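# Push a paper tray side guide snug against the stack

## Task

Move the tray's side guide inward so the paper stack ends up flush and flat against the tray wall facing the guide. The guide must be left seated in the closest notch, in contact (or almost) with the stack all along its length without pinching it. The attempt fails if the guide is pushed with excessive force or moved too quickly, or if the stack is shoved sideways beyond the tray walls. The result only counts if it holds once the robot lets go; finish by releasing and backing the grippers away.

## Robot and tools

Robot: two xArm6-style six-joint arms with parallel grippers, named left_arm and right_arm. The names do not refer to sides of any image. left_arm's base sits at about (0, +0.276, +0.155) m and right_arm's at about (-0.002, -0.279, +0.155) m; both bases are tilted. Any mounting plates and the metal frame behind the arms are fixed obstacles and count as part of the nearby arm for proximity warnings.

Scene frame: origin on the table top midway between the arms, +x out over the table, +z up, left_arm on the +y side. All positions are metres, all orientations are quaternions written w first (qw, qx, qy, qz). Gripper frame: fingers point along the gripper's +z, and they open and close along its y. The reported end_effector_position is the point between the closed finger pads, roughly 2 cm short of the fingertips; closing pushes the tips about 10 mm further along +z. Reported hand positions can be slightly off, more so at long reach.

The row format (used by every moving call): 16 plain numbers covering both arms even when only one moves. Order: left_arm x, y, z, qw, qx, qy, qz, opening, then right_arm x, y, z, qw, qx, qy, qz, opening. x, y, z and the quaternion are an absolute target pose for that gripper in the scene frame, not an offset. Opening runs from -1 (closed) to +1 (fully open, 0.084 m). A target more than 0.6 m from the arm's last reported position along any of its gripper's axes is refused and nothing is sent. Each control step the controller clips the commanded pose to within 70 mm and 16 degrees of the measured one; position wins over orientation when both cannot be met. To hold an arm still, resend its last reported position and the quaternion you intend, plus its opening, in every call.

Tools:
- execute_actions(actions, pictures): actions is a list holding one item or none. Empty list [] just returns the current state. An action item {"rows": [...], "steps": n} has 1 to 15 rows of 16 numbers, each applied for one 1/30 s control step; steps is at most 15 (default 15) and the last row repeats if steps exceeds the row count. A wait item {"steps": n} with no rows lets up to 300 steps pass, counted from the previous result, so thinking time is included. pictures (true/false) toggles camera images, which are on by default.
- move(target, speed): target is one 16-number row as above. Each gripper travels in a straight line toward its absolute pose, both paths finishing together, taking 0.5 to 10 s (cut short at 10 s). speed is the path's top speed in m/s, 0.002 to 0.5, default 0.25; rotation is capped at twice that in rad/s. Openings are applied at the start. Paths ignore obstacles and the other arm, and the real gripper may lag, wander or overshoot the speed, especially with the arm stretched out.
- wait(seconds): 0 to 10 s with no new command.
- zoom_image(camera, region): camera is cam_low, cam_left_wrist or cam_right_wrist (each 504x504); region is [x0, y0, x1, y1] pixels from the top-left, at most 504 by 504.
- show_instructions(): shows the scene's reference pages. read_manual(section): licence texts only.
- finished_scene(scene): ends and grades the current scene; irreversible. Call it only once the guide stays in place on its own.

Results: a state line per arm with gripper position, quaternion and linear/angular velocities; grip_measured (actual finger opening on the -1..1 scale); joint positions and joint torques (torques carry offsets and noise and are nonzero even in free air); a Hand target line showing where the controller is driving each gripper. HELD marks steps where your command was not passed on; "pose unreachable" means the clearance check altered or blocked the named arm. A move adds a "move:" line: done, off_target, moving, held or fault, plus limits such as paced (the pose was clipped) or held (some steps blocked, after which the arm may jump faster than speed), and each gripper's distance from its target. If only one arm is named, the other finished normally.

Hazards and what to avoid: press gently and slowly on the guide; faster moves and targets set far beyond the contact point push harder, and both can fail the task. Do not shove the paper sideways past the tray walls or knock anything off the table. Keep the arms from striking each other. Excess joint load (waist and shoulder 46, elbow and forearm roll 27.6, wrist pitch and roll 18.4 N m) triggers a torque fault: the arm backs off, freezes 10 s and drops the rest of the call. Sustained holding heats motors; a MOTOR HOT warning appears at 65 °C and at 80 °C the arm is braked until it cools. To grip, command an opening well below grip_measured; closing fast squeezes harder. When done, open the gripper and lift or retreat clear of the tray.

Each tool is called after "Request:" by a JSON object that holds its "fn" and its "kwargs".

## Session

Request:
{"fn": "execute_actions", "kwargs": {"actions": []}}

Scene clock: 0.00 s of 4100.00 s.
left_arm: end_effector_position=(+0.6273, +0.7020, +0.1490) grip_measured=+1.00 end_effector_quat_wxyz=(-0.001, +0.810, -0.587, +0.003) end_effector_velocity=(-0.000, +0.000, +0.000) end_effector_angular_velocity=(-0.000, -0.000, +0.001) | right_arm: end_effector_position=(+0.7426, -0.6866, +0.2452) grip_measured=+1.00 end_effector_quat_wxyz=(+0.559, +0.598, +0.524, +0.235) end_effector_velocity=(-0.000, -0.001, +0.001) end_effector_angular_velocity=(-0.001, -0.001, -0.000)
Joint positions: left_arm=[ 0.342  0.777 -2.123  0.545  1.16   1.464  0.084] | right_arm=[-0.449  0.488 -1.59  -2.858  0.555  0.556  0.084]
Joint velocities: left_arm=[ 0.001 -0.    -0.    -0.    -0.    -0.     0.   ] | right_arm=[-0.    -0.001 -0.    -0.001  0.     0.     0.   ]
Joint torques (N m, as the arm reports them, + toward a larger angle): no reading
Motor temperatures (°C, as the motors report them): left_arm=[32 33 33 31 35 31] | right_arm=[33 31 33 28 33 34]
Hand target (left_arm): +0.627, +0.702, +0.149; -0.001, +0.810, -0.587, +0.003
Hand target (right_arm): +0.743, -0.687, +0.245; +0.559, +0.598, +0.524, +0.235

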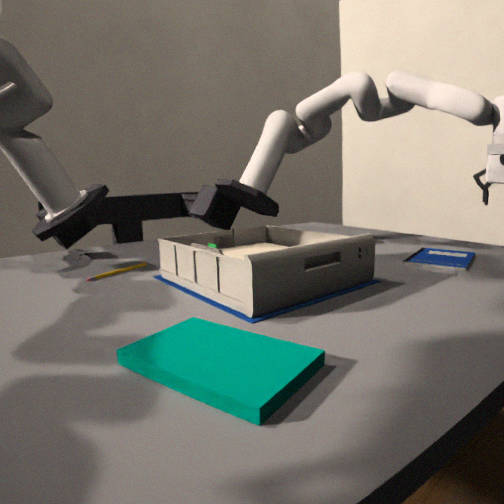

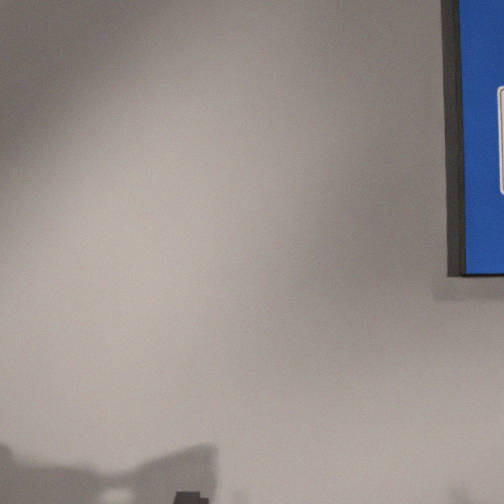

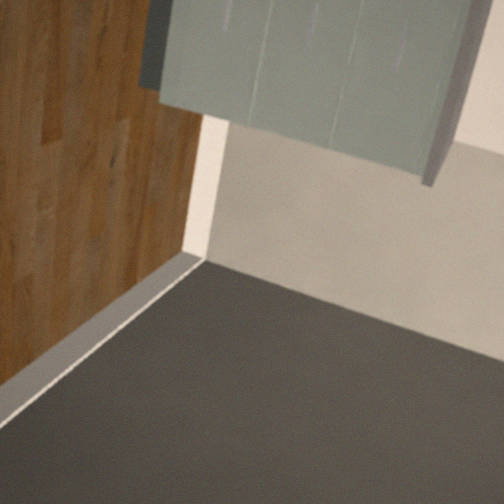

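Request:
{"fn": "show_instructions", "kwargs": {}}

Request:
{"fn": "move", "kwargs": {"target": [0.6273,0.702,0.149,-0.001,0.81,-0.587,0.003,1,0.40,-0.08,0.36,0,1,0,0,0.1], "speed": 0.3}}

Reference images for this scene: manual page 1, manual page 2, manual page 3, manual page 4, manual page 5, manual page 6.

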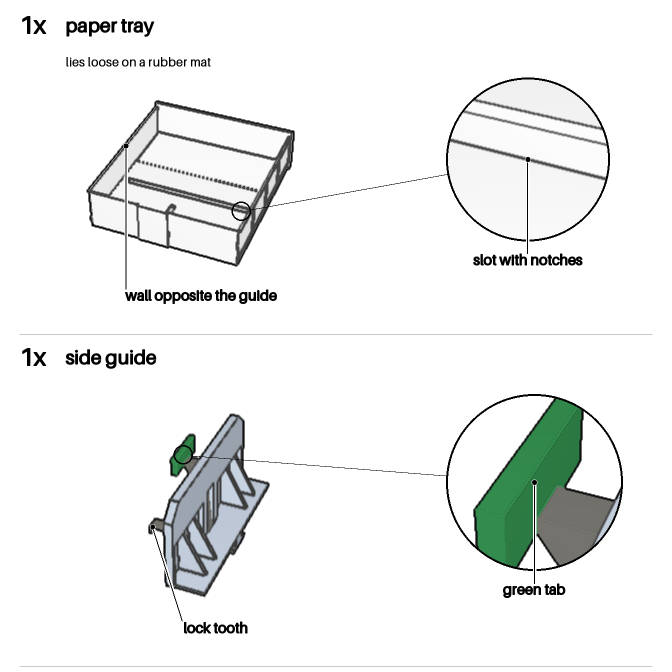

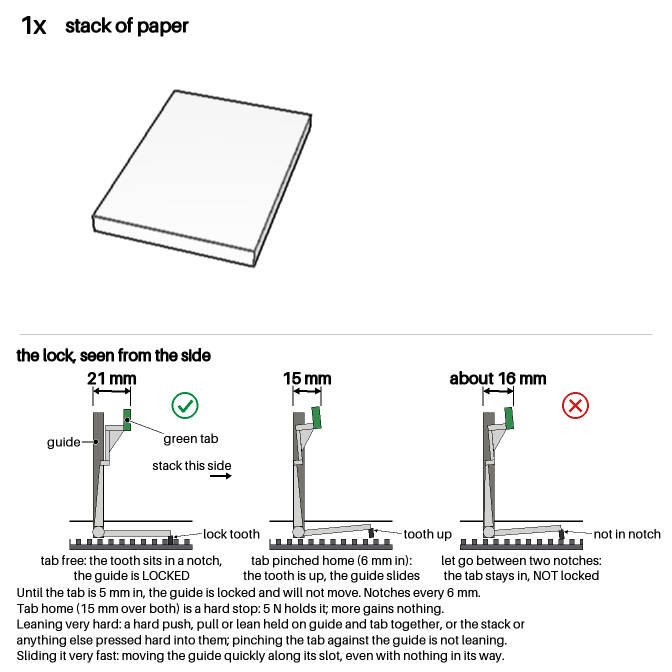

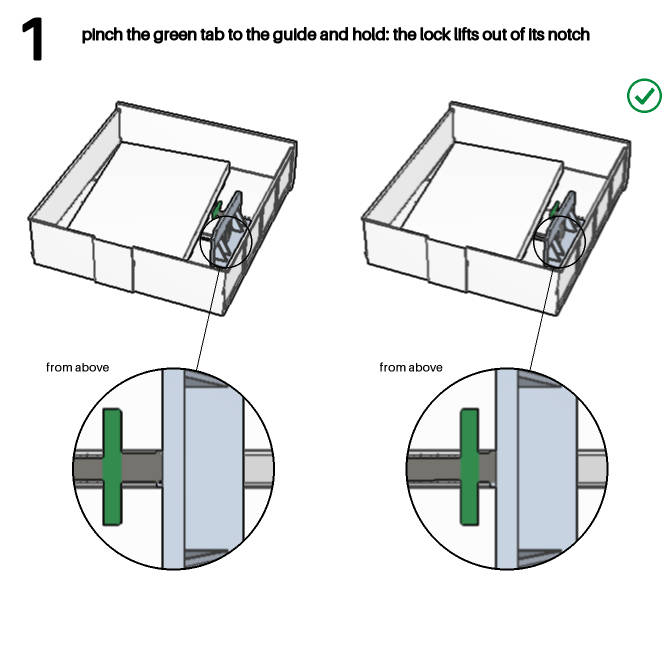

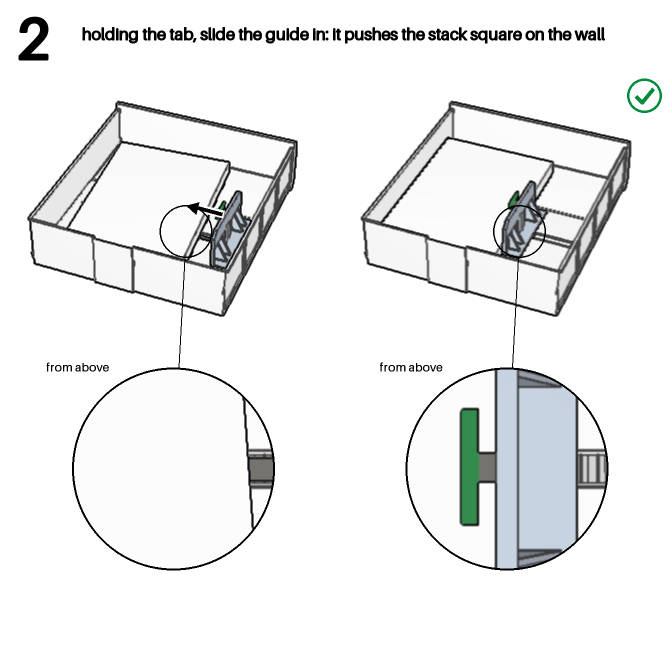

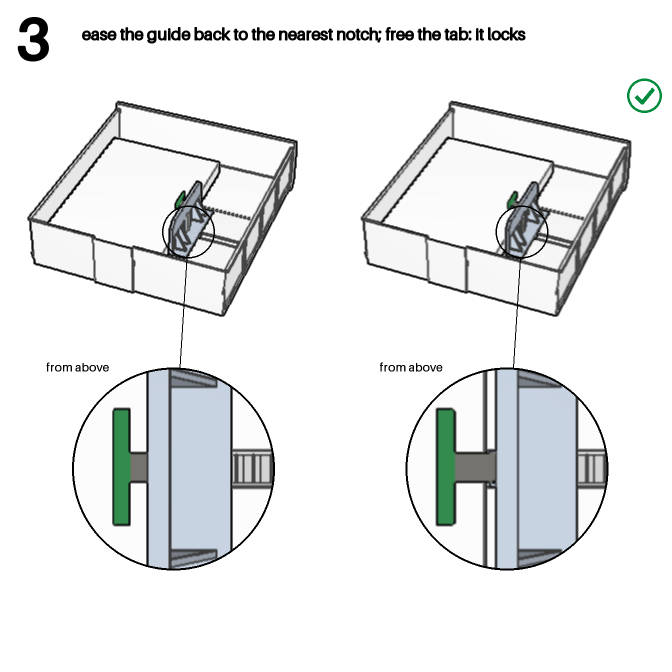

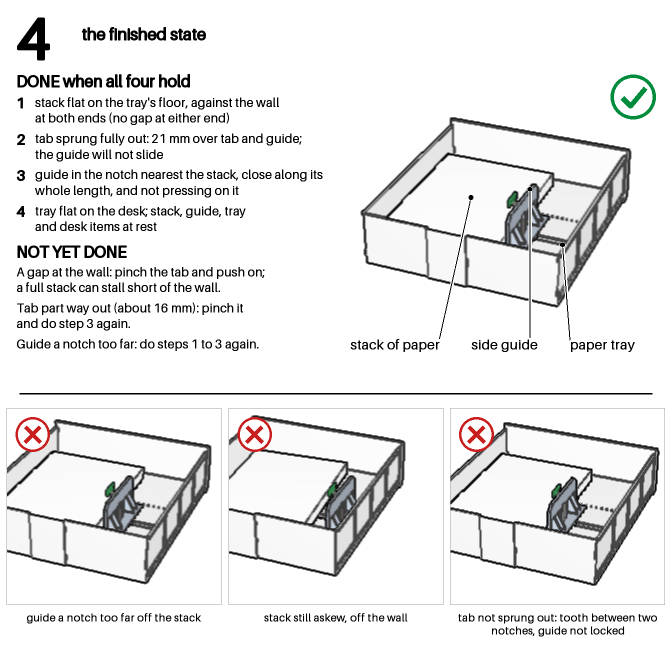

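Scene clock: 5.60 s of 4100.00 s.
left_arm: end_effector_position=(+0.6273, +0.7020, +0.1490) grip_measured=+1.00 end_effector_quat_wxyz=(-0.001, +0.810, -0.587, +0.003) end_effector_velocity=(+0.000, -0.001, +0.000) end_effector_angular_velocity=(-0.002, -0.001, +0.000) | right_arm: end_effector_position=(+0.3986, -0.0806, +0.3597) grip_measured=+0.09 end_effector_quat_wxyz=(-0.001, +1.000, +0.001, +0.000) end_effector_velocity=(-0.001, +0.002, +0.000) end_effector_angular_velocity=(+0.003, -0.001, -0.001)
Joint positions: left_arm=[ 0.342  0.778 -2.124  0.545  1.161  1.464  0.084] | right_arm=[ 0.735  0.424 -1.323 -0.441  1.287  1.042  0.048]
Joint velocities: left_arm=[-0.    -0.     0.    -0.002 -0.     0.    -0.   ] | right_arm=[ 0.004  0.001  0.     0.002 -0.003  0.004 -0.   ]
Joint torques (N m, as the arm reports them, + toward a larger angle): left_arm=[-18.61 -30.94 -12.56  -0.2   -1.63   0.02] | right_arm=[  8.55 -22.86 -15.61  -0.77  -0.79   0.42]
Motor temperatures (°C, as the motors report them): left_arm=[32 33 33 31 35 31] | right_arm=[33 31 34 28 33 34]
Hand target (left_arm): +0.627, +0.702, +0.149; -0.001, +0.810, -0.587, +0.003
Hand target (right_arm): +0.398, -0.080, +0.360; -0.001, +1.000, +0.001, +0.000
Off the commanded pose (left_arm): 0.000 m, 0 deg.
Off the commanded pose (right_arm): 0.002 m, 0 deg.
move: done

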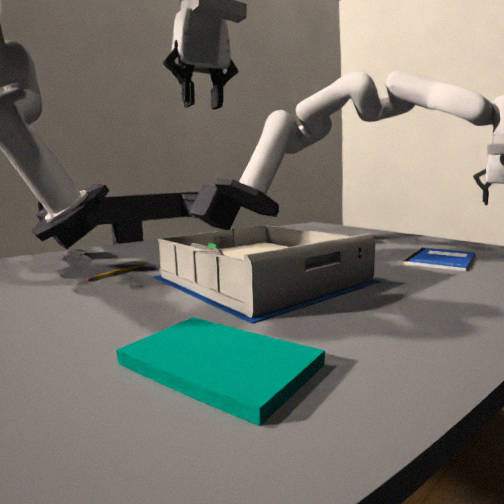

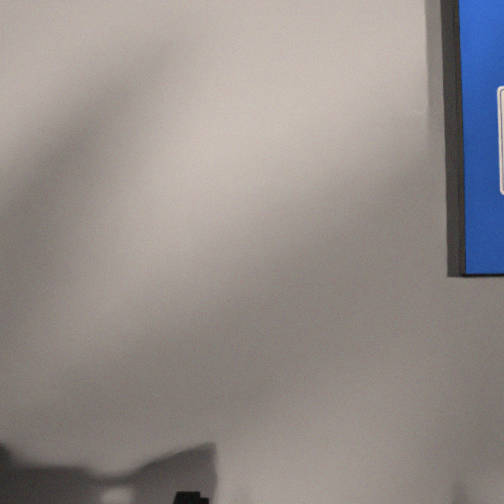

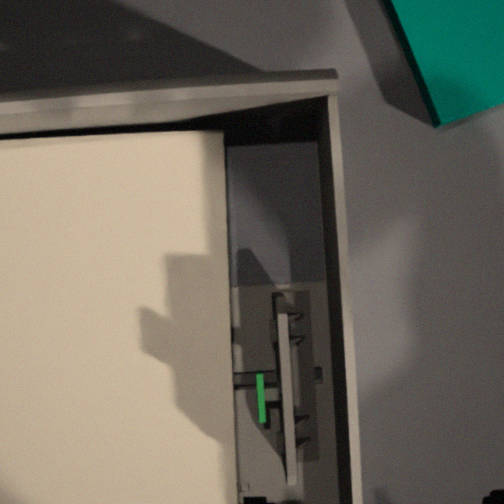

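Request:
{"fn": "move", "kwargs": {"target": [0.6273,0.702,0.149,-0.001,0.81,-0.587,0.003,1,0.345,-0.075,0.14,0,1,0.026,0,-0.1], "speed": 0.2}}

Request:
{"fn": "zoom_image", "kwargs": {"camera": "cam_low", "region": [150,170,290,290]}}

Scene clock: 13.47 s of 4100.00 s.
left_arm: end_effector_position=(+0.6273, +0.7020, +0.1490) grip_measured=+1.00 end_effector_quat_wxyz=(-0.001, +0.810, -0.587, +0.003) end_effector_velocity=(-0.000, -0.001, -0.000) end_effector_angular_velocity=(-0.001, +0.001, -0.002) | right_arm: end_effector_position=(+0.3457, -0.0749, +0.1403) grip_measured=-0.11 end_effector_quat_wxyz=(-0.000, +1.000, +0.026, +0.000) end_effector_velocity=(-0.002, -0.001, -0.004) end_effector_angular_velocity=(-0.004, +0.002, +0.001)
Joint positions: left_arm=[ 0.342  0.778 -2.124  0.545  1.161  1.464  0.084] | right_arm=[ 0.564  0.636 -0.955 -0.741  0.749  1.271  0.039]
Joint velocities: left_arm=[-0.001 -0.     0.001 -0.     0.001  0.     0.   ] | right_arm=[-0.003  0.008  0.001 -0.007 -0.003  0.006  0.   ]
Joint torques (N m, as the arm reports them, + toward a larger angle): left_arm=[-18.56 -30.89 -12.43  -0.44  -1.62   0.02] | right_arm=[  8.92 -24.5  -12.12  -0.69  -0.88   0.44]
Motor temperatures (°C, as the motors report them): left_arm=[32 33 34 31 35 31] | right_arm=[33 31 34 28 33 34]
Hand target (left_arm): +0.627, +0.702, +0.149; -0.001, +0.810, -0.587, +0.003
Hand target (right_arm): +0.345, -0.075, +0.140; +0.000, +1.000, +0.026, +0.000
Off the commanded pose (left_arm): 0.000 m, 0 deg.
Off the commanded pose (right_arm): 0.001 m, 0 deg.
After step 90, 3.17 s passed at rest.
move: done

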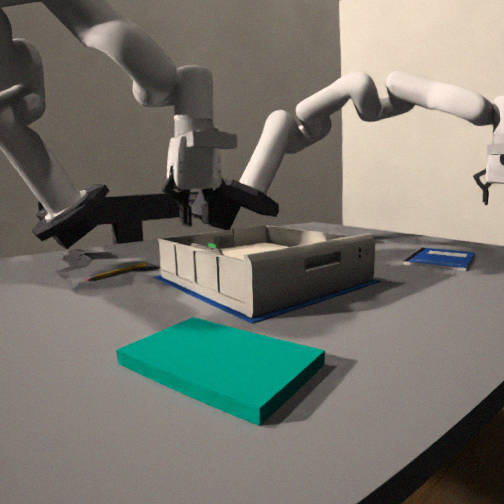

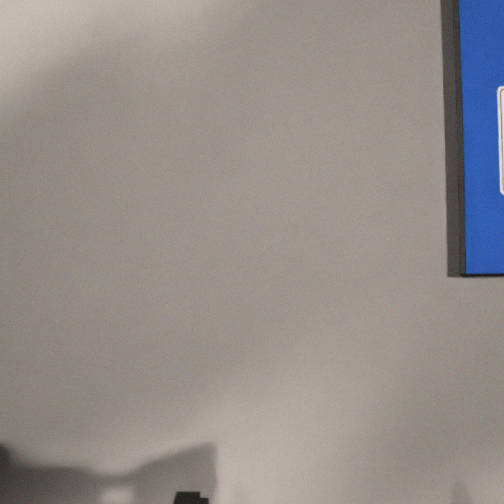

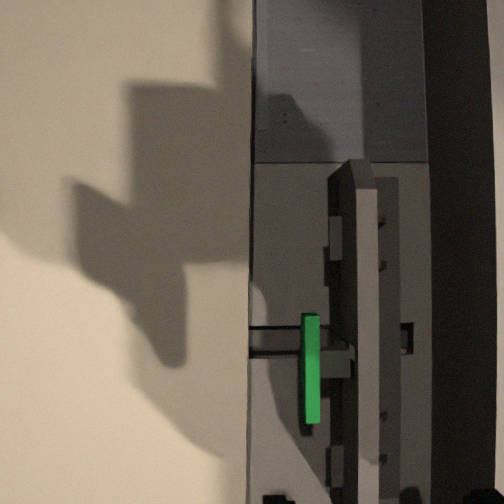

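Region (150, 170, 290, 290) of cam_low's 504x504 image, scaled by 3.600, with more detail than that image has; it fills the top 432 rows of this view, and the rest is white.

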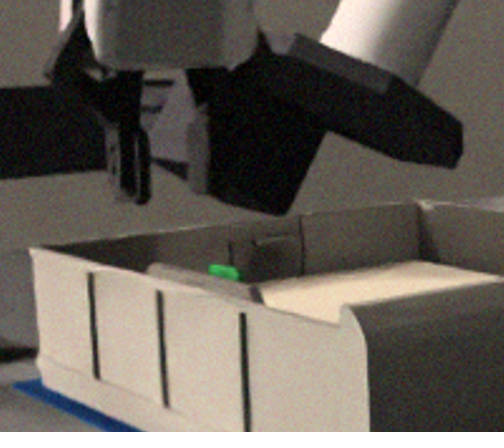

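Request:
{"fn": "move", "kwargs": {"target": [0.6273,0.702,0.149,-0.001,0.81,-0.587,0.003,1,0.364,-0.068,0.125,0,1,0.026,0,-0.1], "speed": 0.1}}

Request:
{"fn": "move", "kwargs": {"target": [0.6273,0.702,0.149,-0.001,0.81,-0.587,0.003,1,0.364,-0.068,0.084,0,1,0.026,0,-0.1], "speed": 0.04}}

Scene clock: 17.70 s of 4100.00 s.
left_arm: end_effector_position=(+0.6273, +0.7020, +0.1490) grip_measured=+1.00 end_effector_quat_wxyz=(-0.001, +0.810, -0.587, +0.003) end_effector_velocity=(+0.000, -0.001, -0.000) end_effector_angular_velocity=(-0.001, -0.000, -0.000) | right_arm: end_effector_position=(+0.3639, -0.0680, +0.1252) grip_measured=-0.11 end_effector_quat_wxyz=(-0.000, +1.000, +0.026, +0.000) end_effector_velocity=(+0.002, +0.001, -0.001) end_effector_angular_velocity=(+0.001, -0.001, -0.001)
Joint positions: left_arm=[ 0.342  0.778 -2.124  0.545  1.161  1.464  0.084] | right_arm=[ 0.533  0.707 -1.029 -0.761  0.745  1.257  0.039]
Joint velocities: left_arm=[-0.     0.001 -0.    -0.001  0.     0.     0.   ] | right_arm=[-0.002  0.006 -0.008 -0.001  0.    -0.002  0.   ]
Joint torques (N m, as the arm reports them, + toward a larger angle): left_arm=[-18.71 -30.84 -12.56  -0.34  -1.55  -0.03] | right_arm=[  9.73 -26.13 -11.28  -0.66  -0.56   0.2 ]
Motor temperatures (°C, as the motors report them): left_arm=[32 33 34 31 35 31] | right_arm=[33 31 34 28 33 34]
Hand target (left_arm): +0.627, +0.702, +0.149; -0.001, +0.810, -0.587, +0.003
Hand target (right_arm): +0.364, -0.068, +0.125; +0.000, +1.000, +0.026, +0.000
Off the commanded pose (left_arm): 0.000 m, 0 deg.
Off the commanded pose (right_arm): 0.000 m, 0 deg.
After step 90, 0.40 s passed at rest.
move: done

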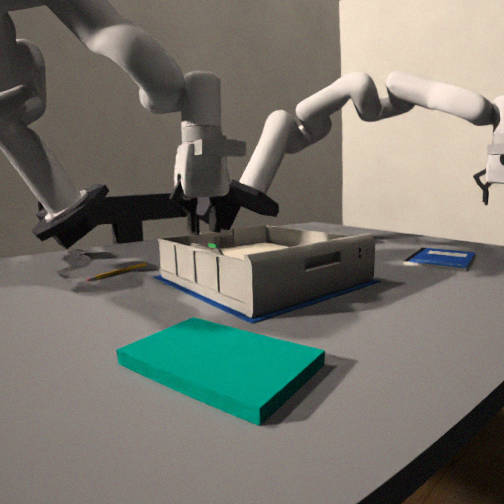

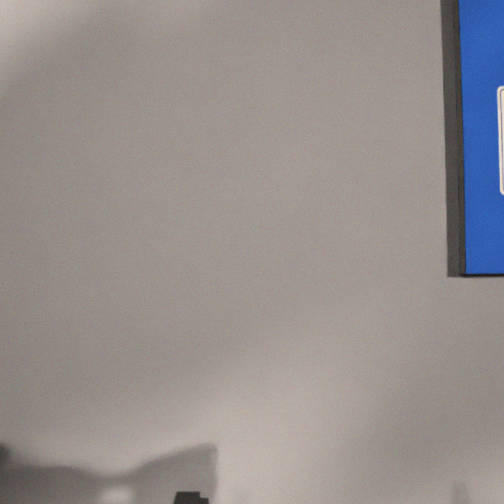

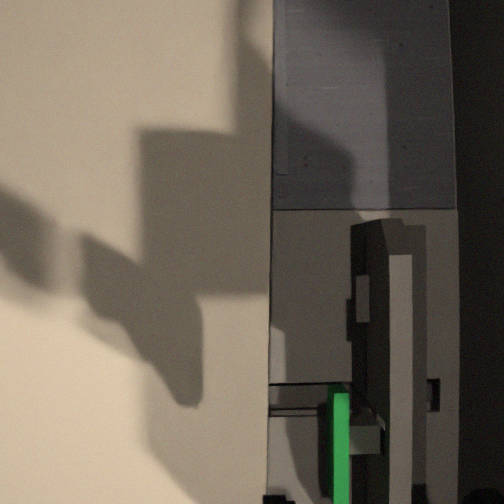

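Scene clock: 19.07 s of 4100.00 s.
left_arm: end_effector_position=(+0.6273, +0.7020, +0.1490) grip_measured=+1.00 end_effector_quat_wxyz=(-0.001, +0.810, -0.587, +0.003) end_effector_velocity=(-0.001, +0.000, -0.000) end_effector_angular_velocity=(+0.002, +0.002, -0.000) | right_arm: end_effector_position=(+0.3642, -0.0680, +0.0843) grip_measured=-0.11 end_effector_quat_wxyz=(-0.000, +1.000, +0.026, +0.000) end_effector_velocity=(-0.001, +0.000, -0.003) end_effector_angular_velocity=(-0.001, +0.000, +0.002)
Joint positions: left_arm=[ 0.342  0.778 -2.124  0.545  1.161  1.464  0.084] | right_arm=[ 0.477  0.801 -1.052 -0.86   0.685  1.319  0.039]
Joint velocities: left_arm=[ 0.     0.    -0.     0.002  0.002 -0.    -0.   ] | right_arm=[-0.002  0.006 -0.001 -0.006 -0.003  0.004  0.   ]
Joint torques (N m, as the arm reports them, + toward a larger angle): left_arm=[-18.63 -30.91 -12.48  -0.38  -1.58   0.02] | right_arm=[  9.8  -26.67 -10.29  -0.75  -0.47   0.37]
Motor temperatures (°C, as the motors report them): left_arm=[32 33 34 31 35 31] | right_arm=[33 31 34 28 33 34]
Hand target (left_arm): +0.627, +0.702, +0.149; -0.001, +0.810, -0.587, +0.003
Hand target (right_arm): +0.364, -0.068, +0.084; +0.000, +1.000, +0.026, +0.000
Off the commanded pose (left_arm): 0.000 m, 0 deg.
Off the commanded pose (right_arm): 0.000 m, 0 deg.
move: done

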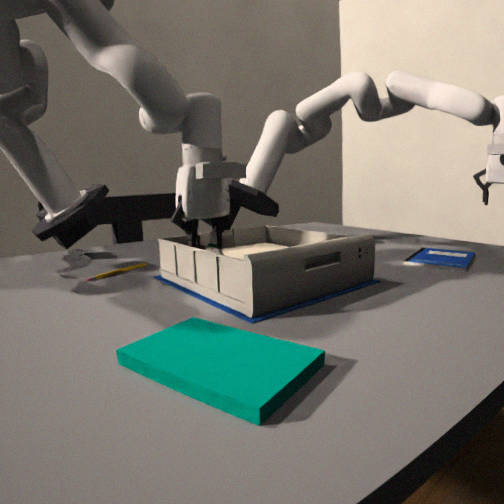

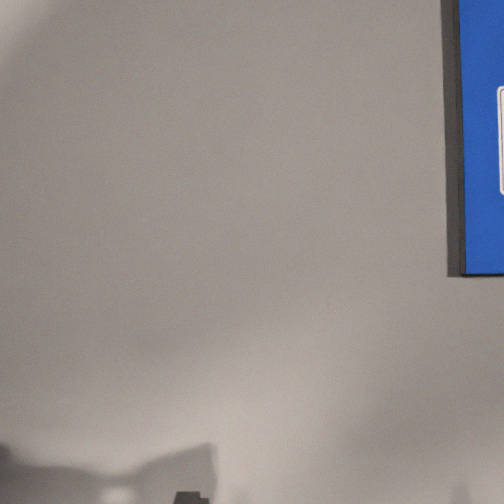

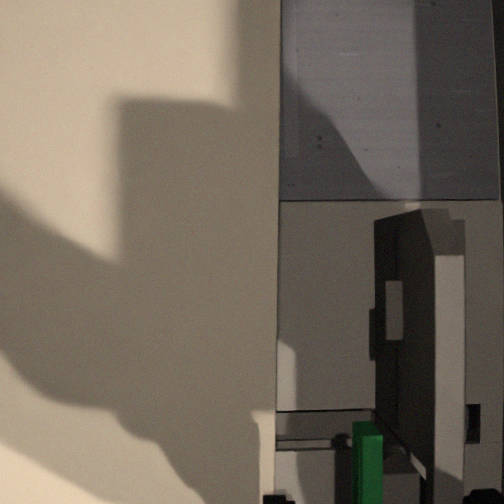

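Request:
{"fn": "move", "kwargs": {"target": [0.6273,0.702,0.149,-0.001,0.81,-0.587,0.003,1,0.360,-0.069,0.083,0,1,0.026,0,-0.45], "speed": 0.02}}

Request:
{"fn": "move", "kwargs": {"target": [0.6273,0.702,0.149,-0.001,0.81,-0.587,0.003,1,0.360,-0.070,0.083,0,1,0.026,0,-0.8], "speed": 0.02}}

Request:
{"fn": "move", "kwargs": {"target": [0.6273,0.702,0.149,-0.001,0.81,-0.587,0.003,1,0.359,-0.050,0.083,0,1,0.026,0,-0.8], "speed": 0.01}}

Scene clock: 22.73 s of 4100.00 s.
left_arm: end_effector_position=(+0.6273, +0.7020, +0.1490) grip_measured=+1.00 end_effector_quat_wxyz=(-0.001, +0.810, -0.587, +0.003) end_effector_velocity=(-0.001, +0.000, -0.001) end_effector_angular_velocity=(-0.002, +0.002, +0.001) | right_arm: end_effector_position=(+0.3613, -0.0688, +0.0837) grip_measured=-0.46 end_effector_quat_wxyz=(-0.001, +1.000, +0.025, +0.001) end_effector_velocity=(-0.005, -0.000, -0.001) end_effector_angular_velocity=(-0.003, +0.004, +0.004)
Joint positions: left_arm=[ 0.342  0.778 -2.124  0.545  1.161  1.464  0.084] | right_arm=[ 0.477  0.797 -1.041 -0.869  0.679  1.33   0.024]
Joint velocities: left_arm=[ 0.002  0.001  0.    -0.002 -0.     0.    -0.   ] | right_arm=[ 0.004 -0.     0.01   0.    -0.002  0.004  0.   ]
Joint torques (N m, as the arm reports them, + toward a larger angle): left_arm=[-18.63 -30.95 -12.56  -0.37  -1.63  -0.05] | right_arm=[ 13.98 -18.91  -5.29   0.53  -2.72   0.63]
Motor temperatures (°C, as the motors report them): left_arm=[32 33 34 31 35 31] | right_arm=[33 31 34 28 33 34]
Hand target (left_arm): +0.627, +0.702, +0.149; -0.001, +0.810, -0.587, +0.003
Hand target (right_arm): +0.360, -0.069, +0.083; +0.000, +1.000, +0.026, -0.000
Off the commanded pose (left_arm): 0.000 m, 0 deg.
Off the commanded pose (right_arm): 0.002 m, 0 deg.
move: done

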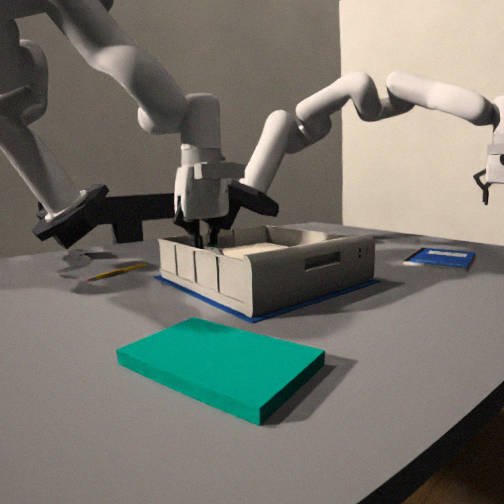

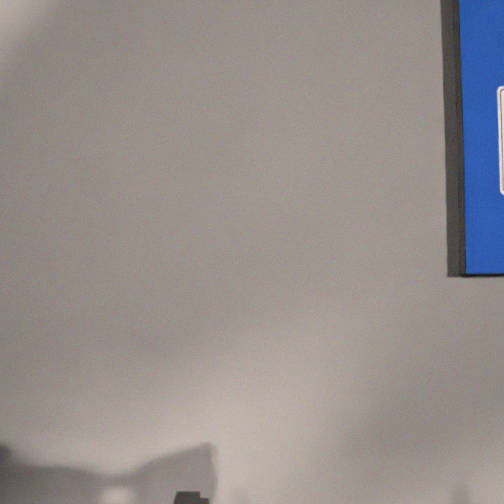

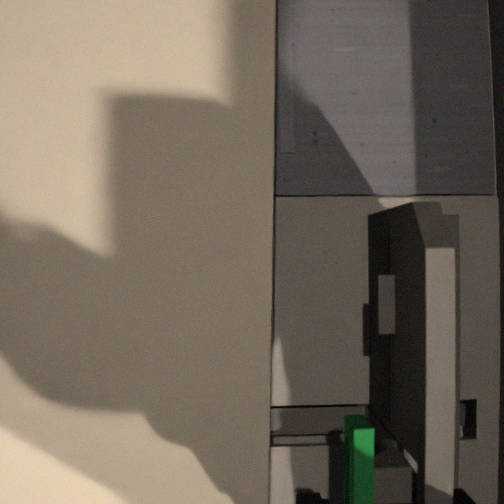

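Scene clock: 23.43 s of 4100.00 s.
left_arm: end_effector_position=(+0.6273, +0.7020, +0.1490) grip_measured=+1.00 end_effector_quat_wxyz=(-0.001, +0.810, -0.587, +0.003) end_effector_velocity=(-0.000, +0.000, -0.000) end_effector_angular_velocity=(+0.001, +0.000, +0.001) | right_arm: end_effector_position=(+0.3609, -0.0699, +0.0835) grip_measured=-0.55 end_effector_quat_wxyz=(-0.000, +1.000, +0.025, +0.001) end_effector_velocity=(-0.001, -0.000, -0.001) end_effector_angular_velocity=(-0.000, +0.001, +0.001)
Joint positions: left_arm=[ 0.342  0.778 -2.124  0.545  1.161  1.464  0.084] | right_arm=[ 0.476  0.795 -1.038 -0.871  0.678  1.33   0.02 ]
Joint velocities: left_arm=[ 0.     0.    -0.001  0.001  0.    -0.001  0.   ] | right_arm=[-0.001 -0.     0.003 -0.001 -0.001  0.    -0.   ]
Joint torques (N m, as the arm reports them, + toward a larger angle): left_arm=[-18.64 -31.06 -12.55  -0.33  -1.58  -0.01] | right_arm=[ 15.39 -11.91  -3.38   1.51  -5.38   0.97]
Motor temperatures (°C, as the motors report them): left_arm=[32 33 34 31 35 31] | right_arm=[33 31 34 28 33 34]
Hand target (left_arm): +0.627, +0.702, +0.149; -0.001, +0.810, -0.587, +0.003
Hand target (right_arm): +0.360, -0.070, +0.083; +0.000, +1.000, +0.026, -0.000
Off the commanded pose (left_arm): 0.000 m, 0 deg.
Off the commanded pose (right_arm): 0.001 m, 0 deg.
move: done

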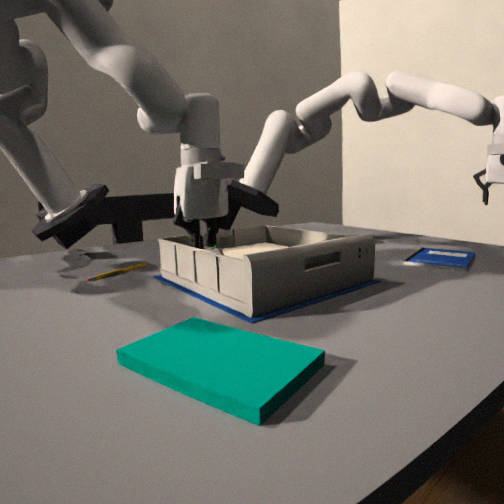

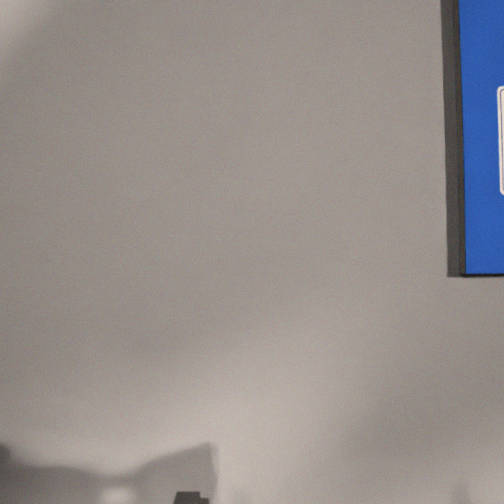

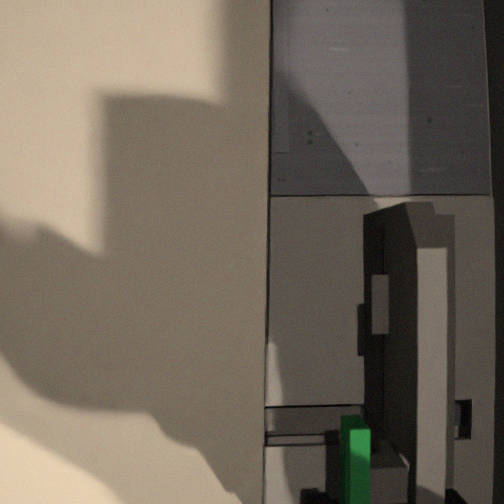

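Scene clock: 25.90 s of 4100.00 s.
left_arm: end_effector_position=(+0.6273, +0.7020, +0.1490) grip_measured=+1.00 end_effector_quat_wxyz=(-0.001, +0.810, -0.587, +0.003) end_effector_velocity=(+0.000, +0.000, +0.000) end_effector_angular_velocity=(+0.000, +0.000, -0.000) | right_arm: end_effector_position=(+0.3577, -0.0533, +0.0817) grip_measured=+0.01 end_effector_quat_wxyz=(+0.007, +1.000, +0.026, -0.002) end_effector_velocity=(+0.000, +0.000, -0.000) end_effector_angular_velocity=(+0.001, -0.000, -0.000)
Joint positions: left_arm=[ 0.342  0.778 -2.124  0.545  1.161  1.464  0.084] | right_arm=[ 0.512  0.842 -1.088 -0.837  0.702  1.332  0.044]
Joint velocities: left_arm=[-0.    -0.    -0.     0.     0.001  0.    -0.   ] | right_arm=[-0.     0.001 -0.001 -0.    -0.001  0.     0.   ]
Joint torques (N m, as the arm reports them, + toward a larger angle): left_arm=[-18.7  -30.9  -12.64  -0.31  -1.59   0.01] | right_arm=[17.38 -9.16 -6.52  1.17 -8.52  0.49]
Motor temperatures (°C, as the motors report them): left_arm=[32 33 34 31 35 31] | right_arm=[33 31 34 28 33 34]
Hand target (left_arm): +0.627, +0.702, +0.149; -0.001, +0.810, -0.587, +0.003
Hand target (right_arm): +0.359, -0.050, +0.083; +0.000, +1.000, +0.026, -0.000
Off the commanded pose (left_arm): 0.000 m, 0 deg.
Off the commanded pose (right_arm): 0.004 m, 1 deg.
move: off_target (right_arm)

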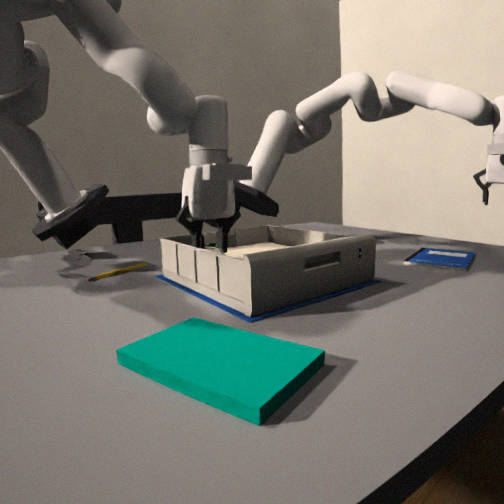

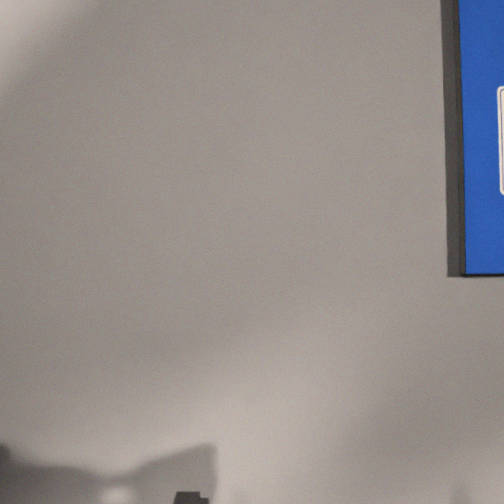

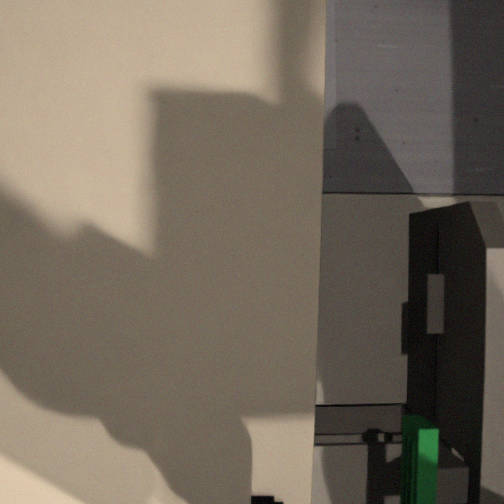

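Request:
{"fn": "move", "kwargs": {"target": [0.6273,0.702,0.149,-0.001,0.81,-0.587,0.003,1,0.358,-0.066,0.085,0,1,0.026,0,0.1], "speed": 0.02}}

Request:
{"fn": "move", "kwargs": {"target": [0.6273,0.702,0.149,-0.001,0.81,-0.587,0.003,1,0.358,-0.066,0.15,0,1,0.026,0,0.1], "speed": 0.06}}

Request:
{"fn": "zoom_image", "kwargs": {"camera": "cam_low", "region": [150,170,290,290]}}

Scene clock: 30.83 s of 4100.00 s.
left_arm: end_effector_position=(+0.6273, +0.7020, +0.1490) grip_measured=+1.00 end_effector_quat_wxyz=(-0.001, +0.810, -0.587, +0.003) end_effector_velocity=(+0.000, -0.001, -0.000) end_effector_angular_velocity=(-0.001, +0.001, -0.002) | right_arm: end_effector_position=(+0.3580, -0.0658, +0.0849) grip_measured=+0.09 end_effector_quat_wxyz=(+0.000, +1.000, +0.026, -0.000) end_effector_velocity=(-0.001, -0.002, +0.000) end_effector_angular_velocity=(+0.001, +0.000, +0.002)
Joint positions: left_arm=[ 0.342  0.778 -2.124  0.545  1.161  1.464  0.084] | right_arm=[ 0.488  0.799 -1.041 -0.86   0.681  1.332  0.048]
Joint velocities: left_arm=[-0.001  0.001  0.    -0.001  0.001  0.001  0.   ] | right_arm=[-0.003 -0.007  0.009 -0.004 -0.003  0.     0.   ]
Joint torques (N m, as the arm reports them, + toward a larger angle): left_arm=[-18.61 -30.62 -12.44  -0.5   -1.57   0.  ] | right_arm=[  9.56 -26.07 -10.55  -0.6   -0.71   0.65]
Motor temperatures (°C, as the motors report them): left_arm=[32 33 34 31 35 31] | right_arm=[33 31 34 28 34 34]
Hand target (left_arm): +0.627, +0.702, +0.149; -0.001, +0.810, -0.587, +0.003
Hand target (right_arm): +0.358, -0.066, +0.085; +0.000, +1.000, +0.026, +0.000
Off the commanded pose (left_arm): 0.000 m, 0 deg.
Off the commanded pose (right_arm): 0.000 m, 0 deg.
After step 90, 1.00 s passed at rest.
move: done

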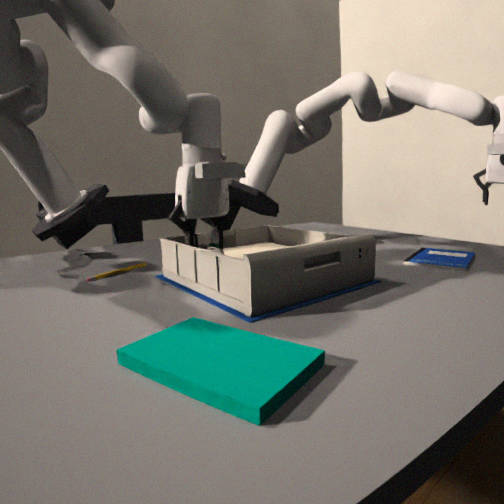

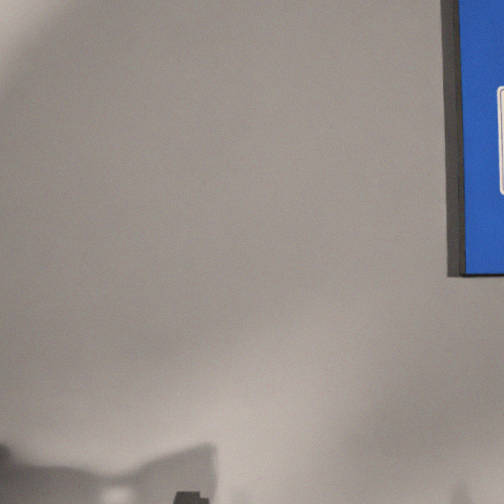

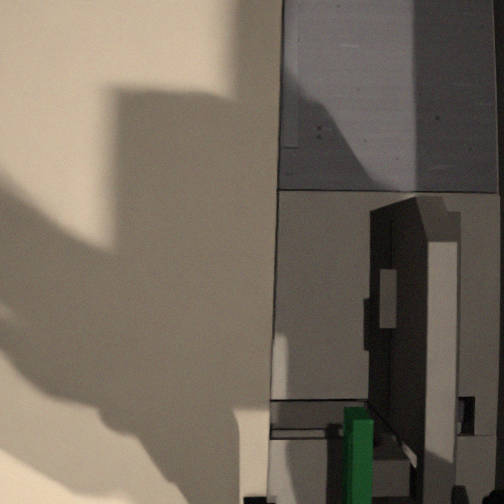

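Scene clock: 32.30 s of 4100.00 s.
left_arm: end_effector_position=(+0.6273, +0.7020, +0.1490) grip_measured=+1.00 end_effector_quat_wxyz=(-0.001, +0.810, -0.587, +0.003) end_effector_velocity=(+0.001, +0.001, +0.000) end_effector_angular_velocity=(+0.001, -0.003, -0.000) | right_arm: end_effector_position=(+0.3577, -0.0661, +0.1496) grip_measured=+0.09 end_effector_quat_wxyz=(+0.000, +1.000, +0.026, -0.000) end_effector_velocity=(+0.001, -0.000, +0.003) end_effector_angular_velocity=(+0.001, +0.000, -0.002)
Joint positions: left_arm=[ 0.342  0.778 -2.124  0.545  1.161  1.464  0.084] | right_arm=[ 0.576  0.654 -1.013 -0.704  0.783  1.236  0.048]
Joint velocities: left_arm=[ 0.     0.    -0.001  0.    -0.003  0.001 -0.   ] | right_arm=[ 0.002 -0.006 -0.001  0.007  0.005 -0.004  0.   ]
Joint torques (N m, as the arm reports them, + toward a larger angle): left_arm=[-18.5  -30.81 -12.61  -0.31  -1.51  -0.02] | right_arm=[  9.01 -24.95 -12.48  -0.81  -0.89   0.2 ]
Motor temperatures (°C, as the motors report them): left_arm=[32 33 34 31 35 31] | right_arm=[33 31 34 28 34 34]
Hand target (left_arm): +0.627, +0.702, +0.149; -0.001, +0.810, -0.587, +0.003
Hand target (right_arm): +0.358, -0.066, +0.150; -0.000, +1.000, +0.026, -0.000
Off the commanded pose (left_arm): 0.000 m, 0 deg.
Off the commanded pose (right_arm): 0.000 m, 0 deg.
move: done

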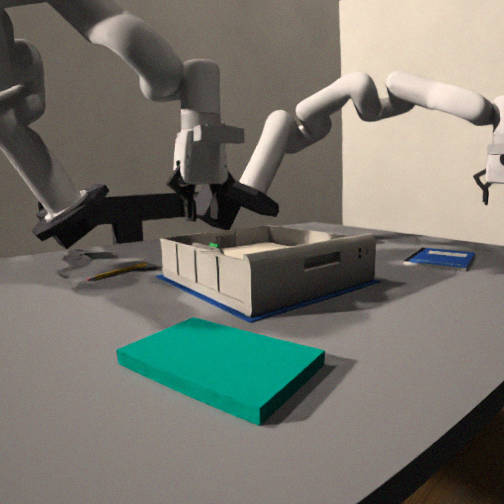

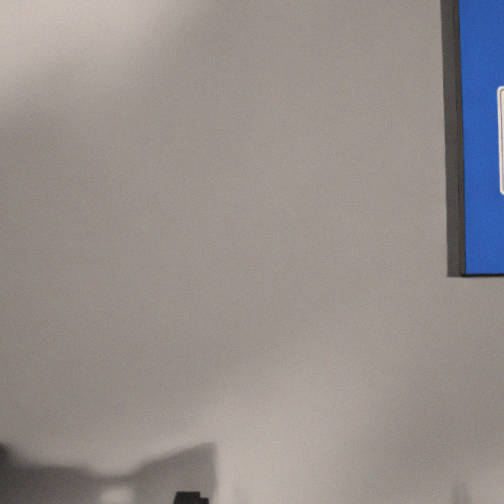

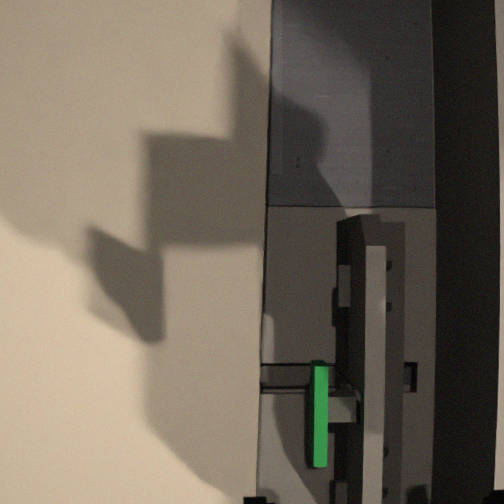

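Region (150, 170, 290, 290) of cam_low's 504x504 image, scaled by 3.600, with more detail than that image has; it fills the top 432 rows of this view, and the rest is white.

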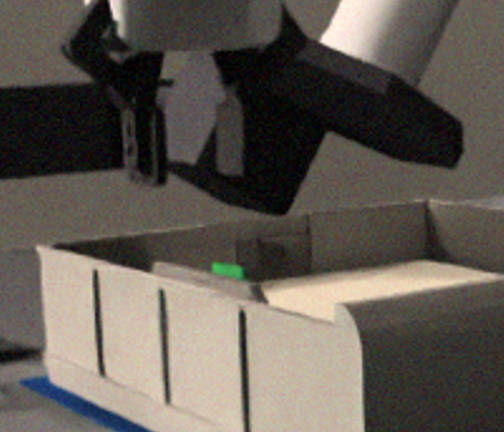

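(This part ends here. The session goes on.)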